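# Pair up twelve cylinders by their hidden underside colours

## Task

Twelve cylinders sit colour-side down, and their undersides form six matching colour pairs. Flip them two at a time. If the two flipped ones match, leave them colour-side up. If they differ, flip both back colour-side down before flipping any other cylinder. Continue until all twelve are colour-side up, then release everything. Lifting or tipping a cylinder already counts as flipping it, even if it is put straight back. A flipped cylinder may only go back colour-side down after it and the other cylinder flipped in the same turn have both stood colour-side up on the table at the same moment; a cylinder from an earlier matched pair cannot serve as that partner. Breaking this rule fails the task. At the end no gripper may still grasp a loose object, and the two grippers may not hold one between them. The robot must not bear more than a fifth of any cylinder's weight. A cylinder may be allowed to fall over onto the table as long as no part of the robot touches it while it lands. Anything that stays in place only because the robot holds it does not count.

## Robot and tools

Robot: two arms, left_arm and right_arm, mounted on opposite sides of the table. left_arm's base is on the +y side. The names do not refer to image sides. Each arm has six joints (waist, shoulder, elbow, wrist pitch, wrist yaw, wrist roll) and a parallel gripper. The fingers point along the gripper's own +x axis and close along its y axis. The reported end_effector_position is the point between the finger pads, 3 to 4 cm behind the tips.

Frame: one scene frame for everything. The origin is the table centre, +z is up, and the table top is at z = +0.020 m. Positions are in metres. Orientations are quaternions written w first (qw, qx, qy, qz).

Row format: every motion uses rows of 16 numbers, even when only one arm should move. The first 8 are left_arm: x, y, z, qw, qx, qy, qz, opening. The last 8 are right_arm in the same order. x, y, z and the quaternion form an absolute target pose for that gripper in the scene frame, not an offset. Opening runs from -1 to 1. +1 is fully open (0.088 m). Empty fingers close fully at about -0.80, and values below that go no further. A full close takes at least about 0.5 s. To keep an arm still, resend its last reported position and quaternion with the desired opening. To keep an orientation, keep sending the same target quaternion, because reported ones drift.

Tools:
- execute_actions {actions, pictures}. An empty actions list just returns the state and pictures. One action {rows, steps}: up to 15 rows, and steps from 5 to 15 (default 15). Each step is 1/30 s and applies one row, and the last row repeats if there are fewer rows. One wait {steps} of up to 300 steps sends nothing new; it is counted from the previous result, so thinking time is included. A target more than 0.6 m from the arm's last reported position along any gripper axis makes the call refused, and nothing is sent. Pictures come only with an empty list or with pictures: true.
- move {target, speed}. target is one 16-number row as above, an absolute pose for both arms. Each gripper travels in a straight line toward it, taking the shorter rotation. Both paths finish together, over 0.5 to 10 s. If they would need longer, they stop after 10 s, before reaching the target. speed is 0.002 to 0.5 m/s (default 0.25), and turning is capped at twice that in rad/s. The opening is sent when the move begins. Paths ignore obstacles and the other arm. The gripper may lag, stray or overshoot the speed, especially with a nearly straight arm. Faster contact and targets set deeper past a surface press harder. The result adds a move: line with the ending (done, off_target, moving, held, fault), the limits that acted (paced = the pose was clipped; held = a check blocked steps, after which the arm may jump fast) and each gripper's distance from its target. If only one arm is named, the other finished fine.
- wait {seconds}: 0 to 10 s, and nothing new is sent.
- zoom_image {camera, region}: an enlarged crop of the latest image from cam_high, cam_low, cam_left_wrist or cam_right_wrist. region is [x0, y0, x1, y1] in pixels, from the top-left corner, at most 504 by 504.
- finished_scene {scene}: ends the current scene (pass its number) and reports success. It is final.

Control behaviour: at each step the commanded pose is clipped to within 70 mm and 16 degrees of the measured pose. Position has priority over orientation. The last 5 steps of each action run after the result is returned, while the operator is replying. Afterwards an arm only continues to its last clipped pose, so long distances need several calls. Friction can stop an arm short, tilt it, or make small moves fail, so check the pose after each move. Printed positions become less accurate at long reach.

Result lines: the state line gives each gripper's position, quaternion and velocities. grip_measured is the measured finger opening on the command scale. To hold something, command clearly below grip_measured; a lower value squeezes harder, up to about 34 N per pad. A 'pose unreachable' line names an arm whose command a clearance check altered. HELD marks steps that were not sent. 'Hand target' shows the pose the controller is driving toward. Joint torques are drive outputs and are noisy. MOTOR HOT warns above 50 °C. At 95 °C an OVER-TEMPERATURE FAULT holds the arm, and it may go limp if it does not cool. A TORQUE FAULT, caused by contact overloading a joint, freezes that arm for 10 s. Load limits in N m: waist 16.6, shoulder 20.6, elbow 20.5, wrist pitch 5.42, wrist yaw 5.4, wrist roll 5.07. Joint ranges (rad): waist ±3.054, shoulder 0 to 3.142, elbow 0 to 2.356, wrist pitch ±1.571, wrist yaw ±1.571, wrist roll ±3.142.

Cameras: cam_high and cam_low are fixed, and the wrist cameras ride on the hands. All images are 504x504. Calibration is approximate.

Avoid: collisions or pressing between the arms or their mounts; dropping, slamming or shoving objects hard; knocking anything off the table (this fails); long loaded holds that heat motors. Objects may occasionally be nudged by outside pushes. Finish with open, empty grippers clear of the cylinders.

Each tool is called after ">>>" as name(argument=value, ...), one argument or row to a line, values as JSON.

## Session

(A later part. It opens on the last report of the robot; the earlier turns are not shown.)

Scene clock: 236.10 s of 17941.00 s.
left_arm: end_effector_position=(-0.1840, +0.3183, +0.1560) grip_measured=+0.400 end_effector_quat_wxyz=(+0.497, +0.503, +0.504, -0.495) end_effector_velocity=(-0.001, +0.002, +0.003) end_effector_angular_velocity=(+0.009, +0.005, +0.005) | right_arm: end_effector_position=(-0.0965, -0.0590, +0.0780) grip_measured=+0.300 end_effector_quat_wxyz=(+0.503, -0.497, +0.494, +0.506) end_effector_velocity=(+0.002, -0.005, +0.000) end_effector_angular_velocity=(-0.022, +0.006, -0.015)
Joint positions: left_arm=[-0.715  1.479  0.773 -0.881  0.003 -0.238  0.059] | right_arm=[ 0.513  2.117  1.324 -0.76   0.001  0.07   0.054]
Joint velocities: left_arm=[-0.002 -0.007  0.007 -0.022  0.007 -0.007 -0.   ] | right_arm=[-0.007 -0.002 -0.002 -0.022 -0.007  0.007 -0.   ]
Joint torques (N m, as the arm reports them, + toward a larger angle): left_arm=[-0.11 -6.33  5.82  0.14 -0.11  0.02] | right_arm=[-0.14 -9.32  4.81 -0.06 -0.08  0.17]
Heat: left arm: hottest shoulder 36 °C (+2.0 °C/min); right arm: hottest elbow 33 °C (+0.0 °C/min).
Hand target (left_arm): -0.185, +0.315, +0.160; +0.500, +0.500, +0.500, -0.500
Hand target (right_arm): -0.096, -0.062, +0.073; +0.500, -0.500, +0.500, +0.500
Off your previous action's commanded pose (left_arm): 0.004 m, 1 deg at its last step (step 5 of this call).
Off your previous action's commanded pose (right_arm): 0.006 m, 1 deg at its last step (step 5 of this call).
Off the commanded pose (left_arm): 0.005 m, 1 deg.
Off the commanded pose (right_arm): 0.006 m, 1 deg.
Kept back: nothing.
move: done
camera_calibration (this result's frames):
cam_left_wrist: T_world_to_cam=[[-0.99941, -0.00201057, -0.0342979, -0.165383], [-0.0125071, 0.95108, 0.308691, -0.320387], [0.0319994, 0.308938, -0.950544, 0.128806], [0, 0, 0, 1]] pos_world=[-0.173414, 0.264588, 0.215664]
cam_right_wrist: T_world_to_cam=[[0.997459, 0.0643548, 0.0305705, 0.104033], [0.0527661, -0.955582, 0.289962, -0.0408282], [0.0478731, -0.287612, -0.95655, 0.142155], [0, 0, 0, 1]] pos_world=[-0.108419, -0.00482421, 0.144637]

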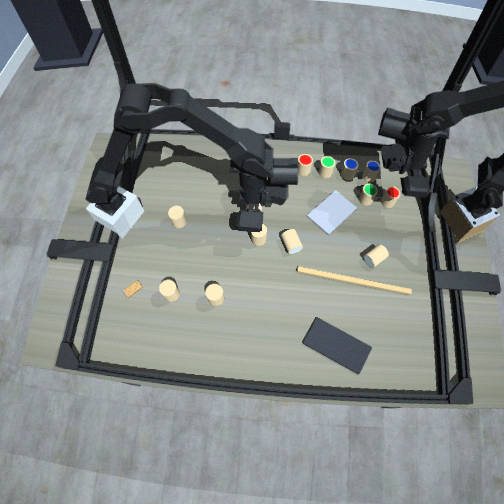

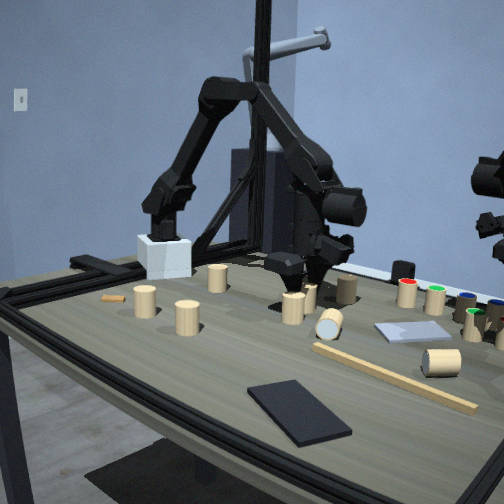

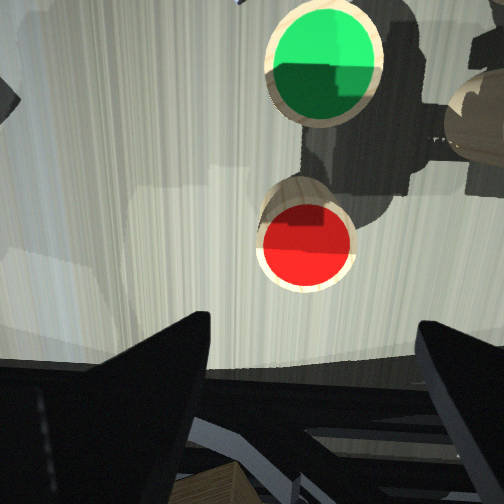

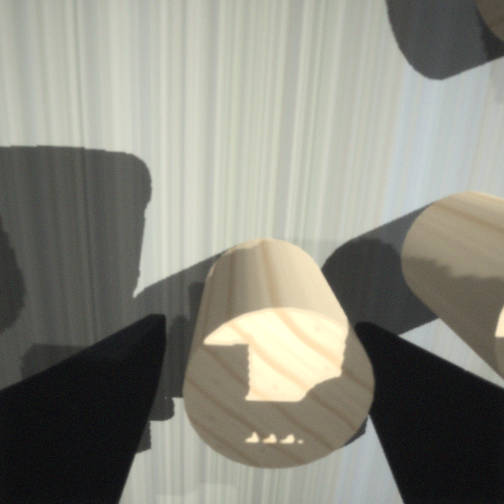

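>>> execute_actions(
  actions=[],
)

>>> execute_actions(
  actions=[
    {"rows":[[-0.185,0.315,0.16,0.5,0.5,0.5,-0.5,0.4,-0.096,-0.062,0.075,0.5,-0.5,0.5,0.5,-0.4]],"steps":13},
  ],
)

>>> execute_actions(
  actions=[
    {"rows":[[-0.185,0.315,0.16,0.5,0.5,0.5,-0.5,0.4,-0.096,-0.062,0.10,0.5,-0.5,0.5,0.5,-0.4],[-0.185,0.315,0.16,0.5,0.5,0.5,-0.5,0.4,-0.096,-0.062,0.10,0.5,-0.5,0.5,0.5,-0.4],[-0.185,0.315,0.16,0.5,0.5,0.5,-0.5,0.4,-0.096,-0.062,0.18,0.5,-0.5,0.5,0.5,-0.4]],"steps":15},
  ],
)

>>> move(
  target=[0,0.12,0.308,0.5,0.5,-0.5,-0.5,0.6,0,-0.03,0.297,0.707,0,0,0.707,-0.4],
  speed=0.5,
)

>>> move(
  target=[0,0.02,0.308,0.5,0.5,-0.5,-0.5,0.6,0,-0.03,0.297,0.707,0,0,0.707,-0.4],
  speed=0.2,
)

>>> execute_actions(
  actions=[
    {"rows":[[0,0.02,0.308,0.5,0.5,-0.5,-0.5,-0.4,0,-0.03,0.297,0.707,0,0,0.707,-0.4]],"steps":15},
  ],
)

>>> execute_actions(
  actions=[
    {"rows":[[0,0.02,0.308,0.5,0.5,-0.5,-0.5,-0.4,0,-0.03,0.297,0.707,0,0,0.707,0.6]],"steps":10},
  ],
)

>>> execute_actions(
  actions=[
    {"rows":[[0,0.08,0.308,0.5,0.5,-0.5,-0.5,-0.4,0,-0.07,0.297,0.707,0,0,0.707,0.6]],"steps":12},
  ],
)

>>> move(
  target=[-0.1,0.29,0.155,0.5,0.5,0.5,-0.5,-0.4,0.05,-0.2,0.17,0.5,-0.5,0.5,0.5,0.5],
  speed=0.5,
)

Scene clock: 238.00 s of 17941.00 s.
left_arm: end_effector_position=(-0.1840, +0.3184, +0.1564) grip_measured=+0.400 end_effector_quat_wxyz=(+0.497, +0.504, +0.504, -0.495) end_effector_velocity=(+0.002, -0.002, -0.000) end_effector_angular_velocity=(-0.012, -0.020, +0.005) | right_arm: end_effector_position=(-0.0965, -0.0591, +0.0779) grip_measured=+0.300 end_effector_quat_wxyz=(+0.503, -0.497, +0.494, +0.506) end_effector_velocity=(+0.000, -0.005, +0.000) end_effector_angular_velocity=(-0.022, +0.005, +0.005)
Joint positions: left_arm=[-0.715  1.478  0.774 -0.883  0.003 -0.238  0.059] | right_arm=[ 0.513  2.117  1.324 -0.76   0.001  0.07   0.054]
Joint velocities: left_arm=[-0.002 -0.002 -0.002  0.007 -0.022 -0.007  0.   ] | right_arm=[-0.002 -0.002 -0.002 -0.022 -0.007 -0.007 -0.   ]
Joint torques (N m, as the arm reports them, + toward a larger angle): left_arm=[-0.04 -6.28  6.    0.16 -0.11  0.01] | right_arm=[-0.15 -9.35  4.81 -0.06 -0.08  0.17]
Heat: left arm: hottest shoulder 36 °C (+2.0 °C/min); right arm: hottest elbow 33 °C (+0.0 °C/min).
Hand target (left_arm): -0.185, +0.315, +0.160; +0.500, +0.500, +0.500, -0.500
Hand target (right_arm): -0.096, -0.062, +0.073; +0.500, -0.500, +0.500, +0.500
Off the commanded pose (left_arm): 0.005 m, 1 deg.
Off the commanded pose (right_arm): 0.006 m, 1 deg.
Kept back: nothing.
Steps of this call (steps 1 to 57: nothing new was sent). Readings (end_effector_position):
1: left_arm (-0.1840, +0.3184, +0.1560) | right_arm (-0.0965, -0.0590, +0.0780)
2: left_arm (-0.1840, +0.3183, +0.1562) | right_arm (-0.0965, -0.0590, +0.0780)
4: left_arm (-0.1840, +0.3184, +0.1562) | right_arm (-0.0965, -0.0590, +0.0780)
8: left_arm (-0.1840, +0.3183, +0.1563) | right_arm (-0.0965, -0.0590, +0.0780)
57: the state above
camera_calibration (this result's frames):
cam_left_wrist: T_world_to_cam=[[-0.999407, -0.00199783, -0.0343876, -0.165335], [-0.0125345, 0.950966, 0.309043, -0.320614], [0.032084, 0.30929, -0.950426, 0.128968], [0, 0, 0, 1]] pos_world=[-0.173394, 0.264674, 0.215972]
cam_right_wrist: T_world_to_cam=[[0.997458, 0.0643664, 0.0305752, 0.104037], [0.0527576, -0.955472, 0.290327, -0.0408573], [0.047901, -0.287976, -0.956439, 0.141984], [0, 0, 0, 1]] pos_world=[-0.108418, -0.00484642, 0.14448]

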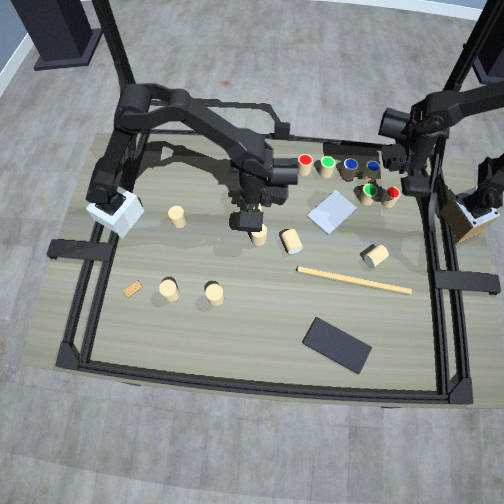

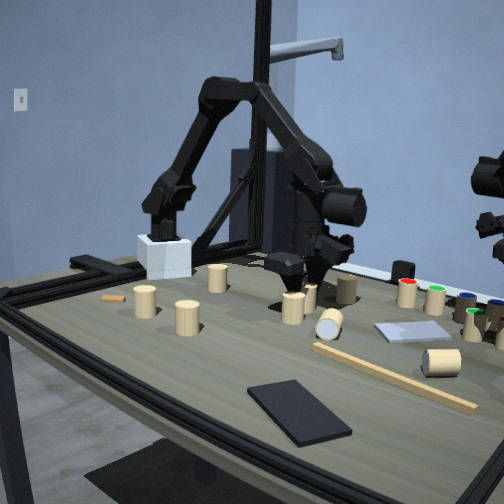

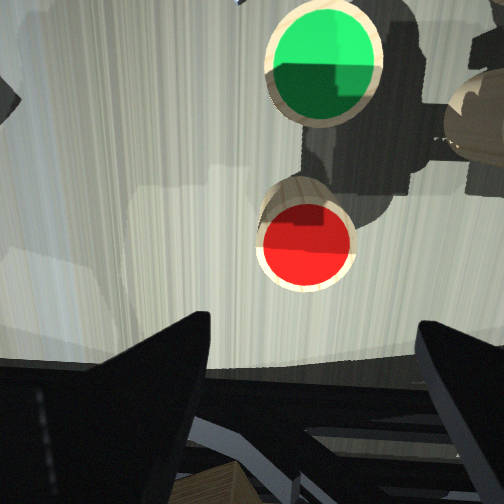

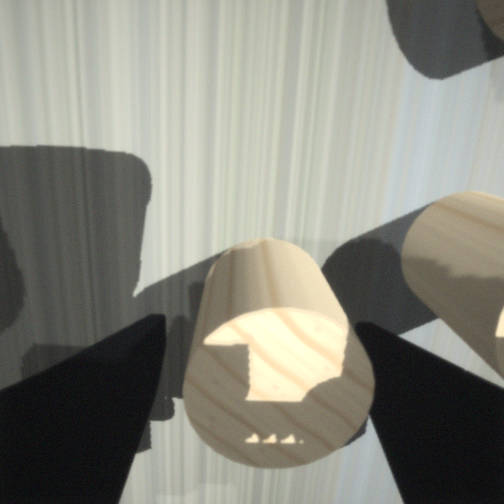

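Scene clock: 238.27 s of 17941.00 s.
left_arm: end_effector_position=(-0.1840, +0.3184, +0.1564) grip_measured=+0.400 end_effector_quat_wxyz=(+0.497, +0.504, +0.504, -0.495) end_effector_velocity=(+0.003, +0.002, -0.000) end_effector_angular_velocity=(+0.002, -0.023, -0.010) | right_arm: end_effector_position=(-0.0964, -0.0604, +0.0779) grip_measured=+0.022 end_effector_quat_wxyz=(+0.501, -0.499, +0.495, +0.504) end_effector_velocity=(-0.002, +0.000, +0.003) end_effector_angular_velocity=(+0.002, +0.007, +0.010)
Joint positions: left_arm=[-0.715  1.478  0.774 -0.883  0.003 -0.238  0.059] | right_arm=[ 0.513  2.117  1.324 -0.766  0.001  0.071  0.04 ]
Joint velocities: left_arm=[-0.002 -0.002 -0.002 -0.007 -0.022  0.007 -0.   ] | right_arm=[ 0.002 -0.007  0.002 -0.007 -0.007 -0.007  0.001]
Joint torques (N m, as the arm reports them, + toward a larger angle): left_arm=[-0.28 -5.94  6.06  0.24 -0.15 -0.05] | right_arm=[-0.14 -9.81  5.16 -0.09 -0.09  0.16]
Heat: left arm: hottest shoulder 36 °C (+2.0 °C/min); right arm: hottest elbow 33 °C (+0.0 °C/min).
Steps of this call (steps 1 to 8: the first 8 steps of this action). Readings (end_effector_position):
1: left_arm (-0.1840, +0.3184, +0.1564) | right_arm (-0.0965, -0.0593, +0.0779)
2: left_arm (-0.1840, +0.3184, +0.1564) | right_arm (-0.0964, -0.0597, +0.0779)
4: left_arm (-0.1840, +0.3184, +0.1564) | right_arm (-0.0964, -0.0603, +0.0779)
8: the state above

Scene clock: 238.77 s of 17941.00 s.
left_arm: end_effector_position=(-0.1840, +0.3183, +0.1564) grip_measured=+0.400 end_effector_quat_wxyz=(+0.497, +0.503, +0.504, -0.495) end_effector_velocity=(+0.000, -0.001, -0.000) end_effector_angular_velocity=(-0.009, -0.006, +0.005) | right_arm: end_effector_position=(-0.0964, -0.0599, +0.1638) grip_measured=+0.023 end_effector_quat_wxyz=(+0.502, -0.498, +0.495, +0.505) end_effector_velocity=(-0.003, +0.041, +0.235) end_effector_angular_velocity=(+0.256, +0.012, +0.010)
Joint positions: left_arm=[-0.715  1.478  0.774 -0.883  0.003 -0.238  0.059] | right_arm=[ 0.513  1.988  1.498 -1.066  0.001  0.071  0.04 ]
Joint velocities: left_arm=[-0.002 -0.002 -0.002  0.007 -0.007 -0.007 -0.   ] | right_arm=[ 0.002 -0.276  0.559 -0.579  0.007 -0.007 -0.   ]
Joint torques (N m, as the arm reports them, + toward a larger angle): left_arm=[-0.13 -5.89  5.8   0.25 -0.14 -0.02] | right_arm=[-0.14 -9.15  5.06 -0.29 -0.1   0.16]
Heat: left arm: hottest shoulder 36 °C (+2.0 °C/min); right arm: hottest elbow 33 °C (+0.0 °C/min).
Off your previous action's commanded pose (left_arm): 0.005 m, 1 deg at its last step (step 5 of this call).
Off your previous action's commanded pose (right_arm): 0.003 m, 1 deg at its last step (step 5 of this call).
Steps of this call (steps 1 to 5: the last 5 steps of your previous action; steps 6 to 15: the first 10 steps of this action). Readings (end_effector_position):
6: left_arm (-0.1840, +0.3184, +0.1564) | right_arm (-0.0962, -0.0620, +0.0790)
7: left_arm (-0.1840, +0.3183, +0.1564) | right_arm (-0.0961, -0.0645, +0.0806)
9: left_arm (-0.1840, +0.3183, +0.1564) | right_arm (-0.0955, -0.0717, +0.0951)
13: left_arm (-0.1840, +0.3183, +0.1564) | right_arm (-0.0960, -0.0649, +0.1439)
15: the state above

Scene clock: 242.03 s of 17941.00 s.
left_arm: end_effector_position=(-0.0009, +0.1239, +0.3096) grip_measured=+0.600 end_effector_quat_wxyz=(+0.496, +0.500, -0.503, -0.500) end_effector_velocity=(-0.002, +0.000, -0.002) end_effector_angular_velocity=(+0.002, +0.008, -0.020) | right_arm: end_effector_position=(-0.0009, -0.0282, +0.3020) grip_measured=+0.023 end_effector_quat_wxyz=(+0.711, +0.000, -0.008, +0.703) end_effector_velocity=(+0.002, -0.001, -0.001) end_effector_angular_velocity=(+0.007, -0.009, -0.000)
Joint positions: left_arm=[0.001 1.652 0.63  1.021 0.487 1.579 0.068] | right_arm=[ 0.185  1.52   0.556  0.976 -0.24  -0.008  0.04 ]
Joint velocities: left_arm=[ 0.002  0.007 -0.002  0.007  0.022 -0.007 -0.   ] | right_arm=[-0.007  0.007 -0.007  0.022 -0.007 -0.007 -0.   ]
Joint torques (N m, as the arm reports them, + toward a larger angle): left_arm=[ 0.04 -5.58  6.27  1.82  0.22  0.05] | right_arm=[-0.29 -5.75  4.97  1.63 -0.13  0.19]
Heat: left arm: hottest shoulder 35 °C (+1.0 °C/min); right arm: hottest shoulder 33 °C (+0.0 °C/min).
Hand target (left_arm): +0.001, +0.122, +0.309; +0.495, +0.501, -0.505, -0.499
Hand target (right_arm): -0.000, -0.029, +0.296; +0.711, -0.001, -0.001, +0.703
Off your previous action's commanded pose (left_arm): 0.005 m, 1 deg at its last step (step 5 of this call).
Off your previous action's commanded pose (right_arm): 0.004 m, 0 deg at its last step (step 5 of this call).
Off the commanded pose (left_arm): 0.004 m, 1 deg.
Off the commanded pose (right_arm): 0.005 m, 1 deg.
Kept back: nothing.
move: done
camera_calibration (this result's frames):
cam_left_wrist: T_world_to_cam=[[0.00781548, -0.0321599, -0.999452, 0.326023], [0.957986, 0.28681, -0.00173761, -0.00131242], [0.286709, -0.957448, 0.0330503, 0.181611], [0, 0, 0, 1]] pos_world=[-0.0533603, 0.184745, 0.31984]
cam_right_wrist: T_world_to_cam=[[0.996804, -0.0413506, 0.068354, -0.0145978], [0.0530584, -0.296982, -0.953408, 0.312724], [0.059724, 0.953987, -0.293839, 0.195537], [0, 0, 0, 1]] pos_world=[-0.0137197, -0.0942703, 0.356607]

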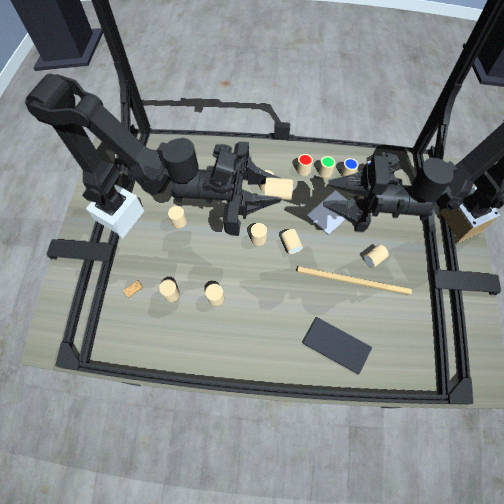

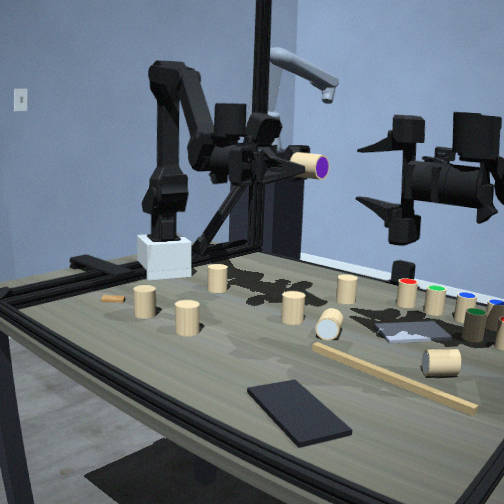

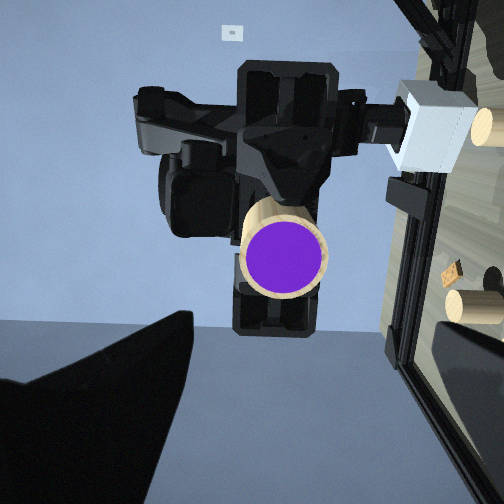

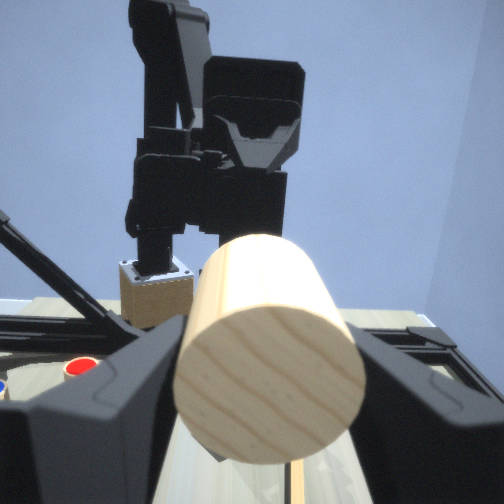

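Scene clock: 243.13 s of 17941.00 s.
left_arm: end_effector_position=(-0.0003, +0.0238, +0.3115) grip_measured=+0.600 end_effector_quat_wxyz=(+0.501, +0.499, -0.503, -0.497) end_effector_velocity=(+0.001, -0.003, -0.003) end_effector_angular_velocity=(+0.016, -0.016, +0.005) | right_arm: end_effector_position=(-0.0005, -0.0288, +0.3017) grip_measured=+0.023 end_effector_quat_wxyz=(+0.707, +0.001, -0.006, +0.707) end_effector_velocity=(-0.000, -0.001, +0.000) end_effector_angular_velocity=(-0.002, -0.021, +0.005)
Joint positions: left_arm=[-0.123  1.947  1.019  0.935  0.357  1.573  0.068] | right_arm=[ 0.177  1.52   0.555  0.976 -0.259 -0.005  0.04 ]
Joint velocities: left_arm=[-0.002  0.007  0.012 -0.022 -0.007  0.022 -0.   ] | right_arm=[-0.002 -0.007 -0.002 -0.007 -0.007 -0.022  0.   ]
Joint torques (N m, as the arm reports them, + toward a larger angle): left_arm=[-0.21 -8.03  6.74  1.46 -0.13 -0.18] | right_arm=[-0.31 -6.38  4.94  1.49 -0.13  0.2 ]
Heat: left arm: hottest shoulder 35 °C (+1.0 °C/min); right arm: hottest shoulder 33 °C (+0.0 °C/min).
Hand target (left_arm): -0.000, +0.020, +0.308; +0.500, +0.500, -0.500, -0.500
Hand target (right_arm): -0.000, -0.030, +0.297; +0.707, +0.000, +0.000, +0.707
Off the commanded pose (left_arm): 0.005 m, 0 deg.
Off the commanded pose (right_arm): 0.005 m, 1 deg.
Kept back: nothing.
move: done
camera_calibration (this result's frames):
cam_left_wrist: T_world_to_cam=[[0.00516063, -0.0402509, -0.999176, 0.324782], [0.955875, 0.293694, -0.00689422, 0.0282689], [0.29373, -0.955052, 0.0399905, 0.0832889], [0, 0, 0, 1]] pos_world=[-0.053162, 0.0843156, 0.321378]
cam_right_wrist: T_world_to_cam=[[0.997354, -0.0302444, 0.0661116, -0.0139494], [0.0541809, -0.297131, -0.953298, 0.312177], [0.0484757, 0.954358, -0.294706, 0.196305], [0, 0, 0, 1]] pos_world=[-0.0125176, -0.09501, 0.356372]

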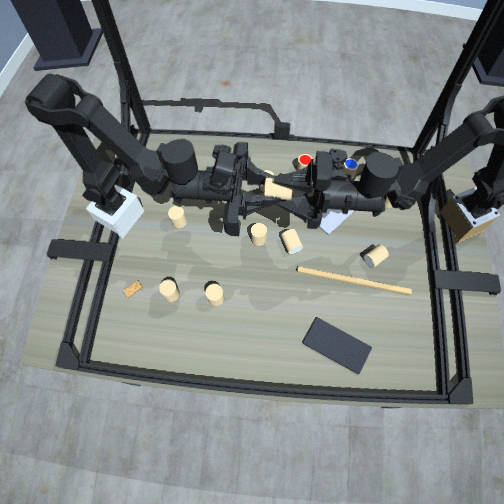

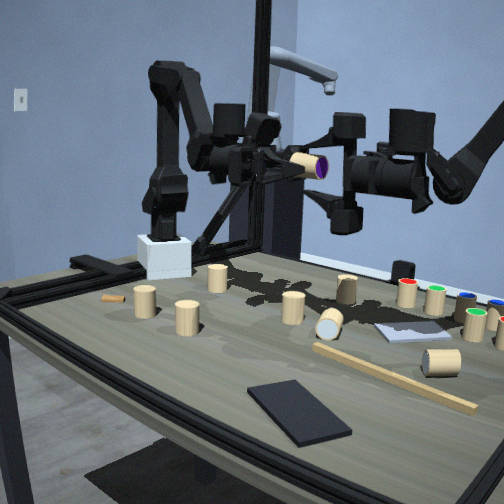

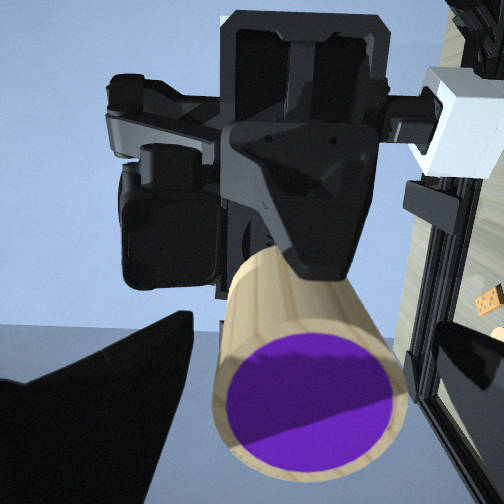

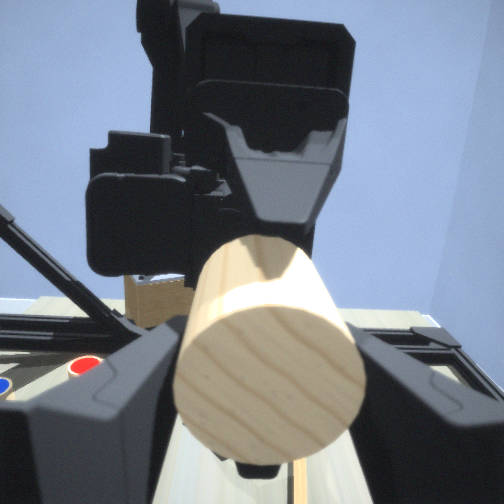

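Scene clock: 243.47 s of 17941.00 s.
left_arm: end_effector_position=(-0.0002, +0.0228, +0.3134) grip_measured=+0.019 end_effector_quat_wxyz=(+0.501, +0.499, -0.504, -0.496) end_effector_velocity=(-0.002, -0.000, +0.001) end_effector_angular_velocity=(+0.002, +0.023, -0.010) | right_arm: end_effector_position=(-0.0004, -0.0294, +0.2999) grip_measured=+0.023 end_effector_quat_wxyz=(+0.707, +0.000, -0.004, +0.707) end_effector_velocity=(-0.000, -0.001, +0.002) end_effector_angular_velocity=(+0.007, -0.009, +0.005)
Joint positions: left_arm=[-0.123  1.947  1.025  0.933  0.357  1.573  0.04 ] | right_arm=[ 0.177  1.52   0.551  0.976 -0.26  -0.004  0.04 ]
Joint velocities: left_arm=[-0.002 -0.002  0.002 -0.007  0.007 -0.022 -0.   ] | right_arm=[-0.002 -0.002 -0.002  0.007 -0.007 -0.007 -0.   ]
Joint torques (N m, as the arm reports them, + toward a larger angle): left_arm=[-0.17 -8.12  6.72  1.48 -0.1  -0.08] | right_arm=[-0.24 -6.45  5.42  1.51 -0.11  0.15]
Heat: left arm: hottest shoulder 35 °C (+1.0 °C/min); right arm: hottest shoulder 33 °C (+0.0 °C/min).
Steps of this call (steps 1 to 10: the first 10 steps of this action). Readings (end_effector_position):
1: left_arm (-0.0003, +0.0237, +0.3116) | right_arm (-0.0005, -0.0288, +0.3017)
2: left_arm (-0.0003, +0.0237, +0.3116) | right_arm (-0.0005, -0.0288, +0.3017)
4: left_arm (-0.0002, +0.0235, +0.3123) | right_arm (-0.0005, -0.0289, +0.3011)
8: left_arm (-0.0002, +0.0228, +0.3134) | right_arm (-0.0004, -0.0294, +0.2999)
10: the state above

Scene clock: 243.80 s of 17941.00 s.
left_arm: end_effector_position=(-0.0002, +0.0227, +0.3125) grip_measured=+0.018 end_effector_quat_wxyz=(+0.501, +0.499, -0.503, -0.497) end_effector_velocity=(-0.002, -0.003, -0.028) end_effector_angular_velocity=(+0.080, +0.037, -0.000) | right_arm: end_effector_position=(-0.0005, -0.0294, +0.3000) grip_measured=+0.192 end_effector_quat_wxyz=(+0.707, +0.000, -0.004, +0.707) end_effector_velocity=(-0.000, -0.001, +0.002) end_effector_angular_velocity=(+0.007, +0.005, +0.005)
Joint positions: left_arm=[-0.123  1.948  1.025  0.931  0.357  1.573  0.04 ] | right_arm=[ 0.177  1.52   0.551  0.976 -0.26  -0.004  0.048]
Joint velocities: left_arm=[-0.007  0.032 -0.002 -0.051 -0.007 -0.007 -0.   ] | right_arm=[-0.002 -0.002 -0.002  0.007 -0.007  0.007  0.162]
Joint torques (N m, as the arm reports them, + toward a larger angle): left_arm=[-0.15 -8.58  6.54  1.69 -0.09 -0.09] | right_arm=[-0.25 -6.45  5.44  1.44 -0.1   0.14]
Heat: left arm: hottest shoulder 35 °C (+1.0 °C/min); right arm: hottest shoulder 33 °C (+0.0 °C/min).
Off your previous action's commanded pose (left_arm): 0.006 m, 1 deg at its last step (step 5 of this call).
Off your previous action's commanded pose (right_arm): 0.003 m, 0 deg at its last step (step 5 of this call).
Steps of this call (steps 1 to 5: the last 5 steps of your previous action; steps 6 to 10: the first 5 steps of this action). Readings (end_effector_position):
6: left_arm (-0.0002, +0.0228, +0.3134) | right_arm (-0.0004, -0.0294, +0.2999)
7: left_arm (-0.0002, +0.0228, +0.3134) | right_arm (-0.0004, -0.0294, +0.2999)
9: left_arm (-0.0002, +0.0228, +0.3132) | right_arm (-0.0005, -0.0294, +0.2999)
10: the state above

Scene clock: 244.20 s of 17941.00 s.
left_arm: end_effector_position=(+0.0023, +0.0658, +0.3027) grip_measured=+0.019 end_effector_quat_wxyz=(+0.499, +0.503, -0.495, -0.503) end_effector_velocity=(+0.015, +0.102, +0.004) end_effector_angular_velocity=(-0.016, +0.016, +0.044) | right_arm: end_effector_position=(+0.0004, -0.0606, +0.2988) grip_measured=+0.592 end_effector_quat_wxyz=(+0.708, +0.000, -0.005, +0.707) end_effector_velocity=(-0.000, -0.059, +0.013) end_effector_angular_velocity=(+0.026, -0.016, +0.005)
Joint positions: left_arm=[-0.074  1.841  0.842  0.986  0.401  1.573  0.04 ] | right_arm=[ 0.14   1.399  0.442  0.964 -0.295 -0.004  0.068]
Joint velocities: left_arm=[ 0.139 -0.281 -0.388  0.125  0.095 -0.022 -0.   ] | right_arm=[-0.076 -0.286 -0.178 -0.081 -0.081 -0.007  0.003]
Joint torques (N m, as the arm reports them, + toward a larger angle): left_arm=[ -0.15 -10.97   4.71   1.85   0.18  -0.1 ] | right_arm=[-0.22 -6.63  4.87  1.14 -0.13  0.17]
Heat: left arm: hottest shoulder 35 °C (+1.0 °C/min); right arm: hottest shoulder 33 °C (+0.0 °C/min).
Off your previous action's commanded pose (left_arm): 0.004 m, 0 deg at its last step (step 5 of this call).
Off your previous action's commanded pose (right_arm): 0.003 m, 1 deg at its last step (step 5 of this call).
Steps of this call (steps 1 to 5: the last 5 steps of your previous action; steps 6 to 12: the first 7 steps of this action). Readings (end_effector_position):
6: left_arm (-0.0009, +0.0269, +0.3109) | right_arm (-0.0010, -0.0333, +0.2998)
7: left_arm (-0.0018, +0.0350, +0.3090) | right_arm (-0.0007, -0.0399, +0.2985)
9: left_arm (-0.0008, +0.0514, +0.3051) | right_arm (+0.0000, -0.0518, +0.2975)
12: the state above

Scene clock: 247.33 s of 17941.00 s.
left_arm: end_effector_position=(-0.1004, +0.2905, +0.1532) grip_measured=+0.017 end_effector_quat_wxyz=(+0.500, +0.498, +0.501, -0.501) end_effector_velocity=(+0.001, +0.002, -0.001) end_effector_angular_velocity=(+0.013, -0.006, +0.010) | right_arm: end_effector_position=(+0.0480, -0.2021, +0.1716) grip_measured=+0.500 end_effector_quat_wxyz=(+0.498, -0.498, +0.499, +0.505) end_effector_velocity=(+0.000, -0.003, -0.001) end_effector_angular_velocity=(-0.014, -0.001, +0.020)
Joint positions: left_arm=[-0.342  1.562  0.839 -0.845  0.004  0.136  0.04 ] | right_arm=[-0.033  1.565  1.014 -1.018 -0.01  -0.476  0.064]
Joint velocities: left_arm=[ 0.002  0.007  0.002 -0.007 -0.007 -0.007 -0.   ] | right_arm=[-0.002  0.002 -0.002 -0.007  0.007 -0.022 -0.   ]
Joint torques (N m, as the arm reports them, + toward a larger angle): left_arm=[ 0.27 -4.41  6.21  0.25  0.21 -0.14] | right_arm=[-0.17 -5.6   6.92 -0.09  0.01 -0.21]
Heat: left arm: hottest shoulder 35 °C (+1.0 °C/min); right arm: hottest elbow 34 °C (+1.0 °C/min).
Hand target (left_arm): -0.100, +0.288, +0.154; +0.501, +0.495, +0.504, -0.500
Hand target (right_arm): +0.049, -0.201, +0.171; +0.495, -0.501, +0.499, +0.504
Off your previous action's commanded pose (left_arm): 0.007 m, 0 deg at its last step (step 5 of this call).
Off your previous action's commanded pose (right_arm): 0.005 m, 1 deg at its last step (step 5 of this call).
Off the commanded pose (left_arm): 0.002 m, 0 deg.
Off the commanded pose (right_arm): 0.003 m, 1 deg.
Kept back: nothing.
move: done
camera_calibration (this result's frames):
cam_left_wrist: T_world_to_cam=[[-0.999566, -0.00146421, -0.0294167, -0.0828746], [-0.00996349, 0.956691, 0.290936, -0.290654], [0.0277167, 0.291102, -0.95629, 0.137644], [0, 0, 0, 1]] pos_world=[-0.0895496, 0.237876, 0.213751]
cam_right_wrist: T_world_to_cam=[[0.997629, 0.0651413, 0.0221854, -0.0321482], [0.0554629, -0.951966, 0.301139, -0.213604], [0.0407363, -0.299195, -0.953322, 0.181095], [0, 0, 0, 1]] pos_world=[0.0365419, -0.147066, 0.237679]

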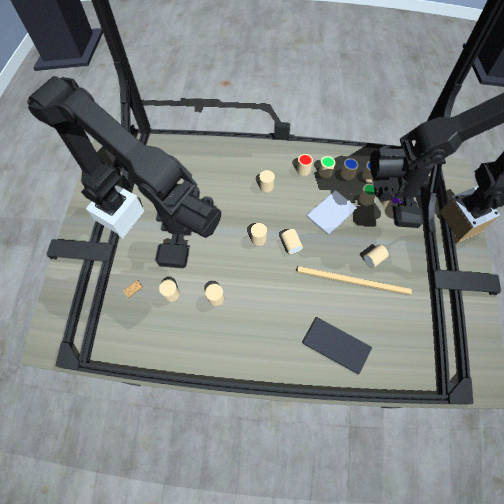

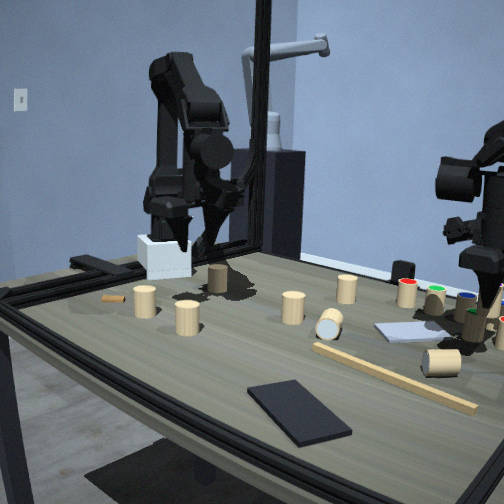

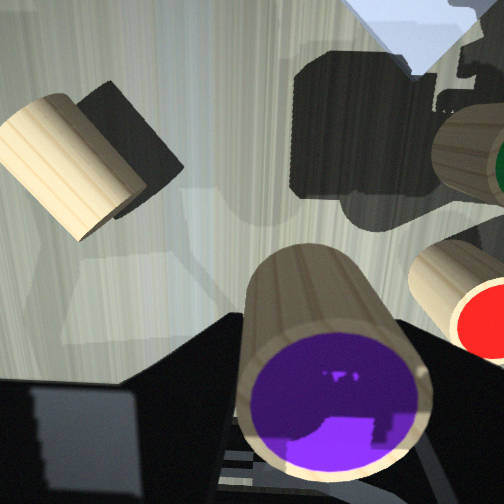

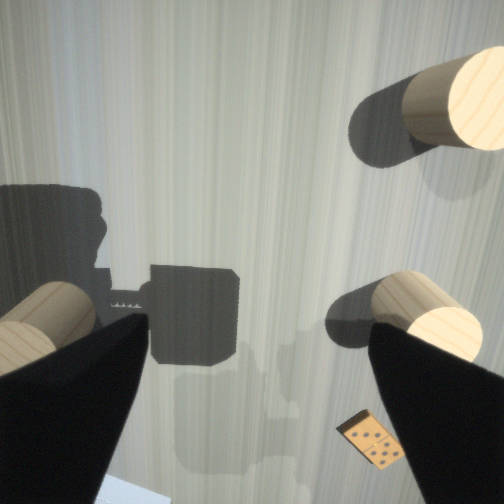

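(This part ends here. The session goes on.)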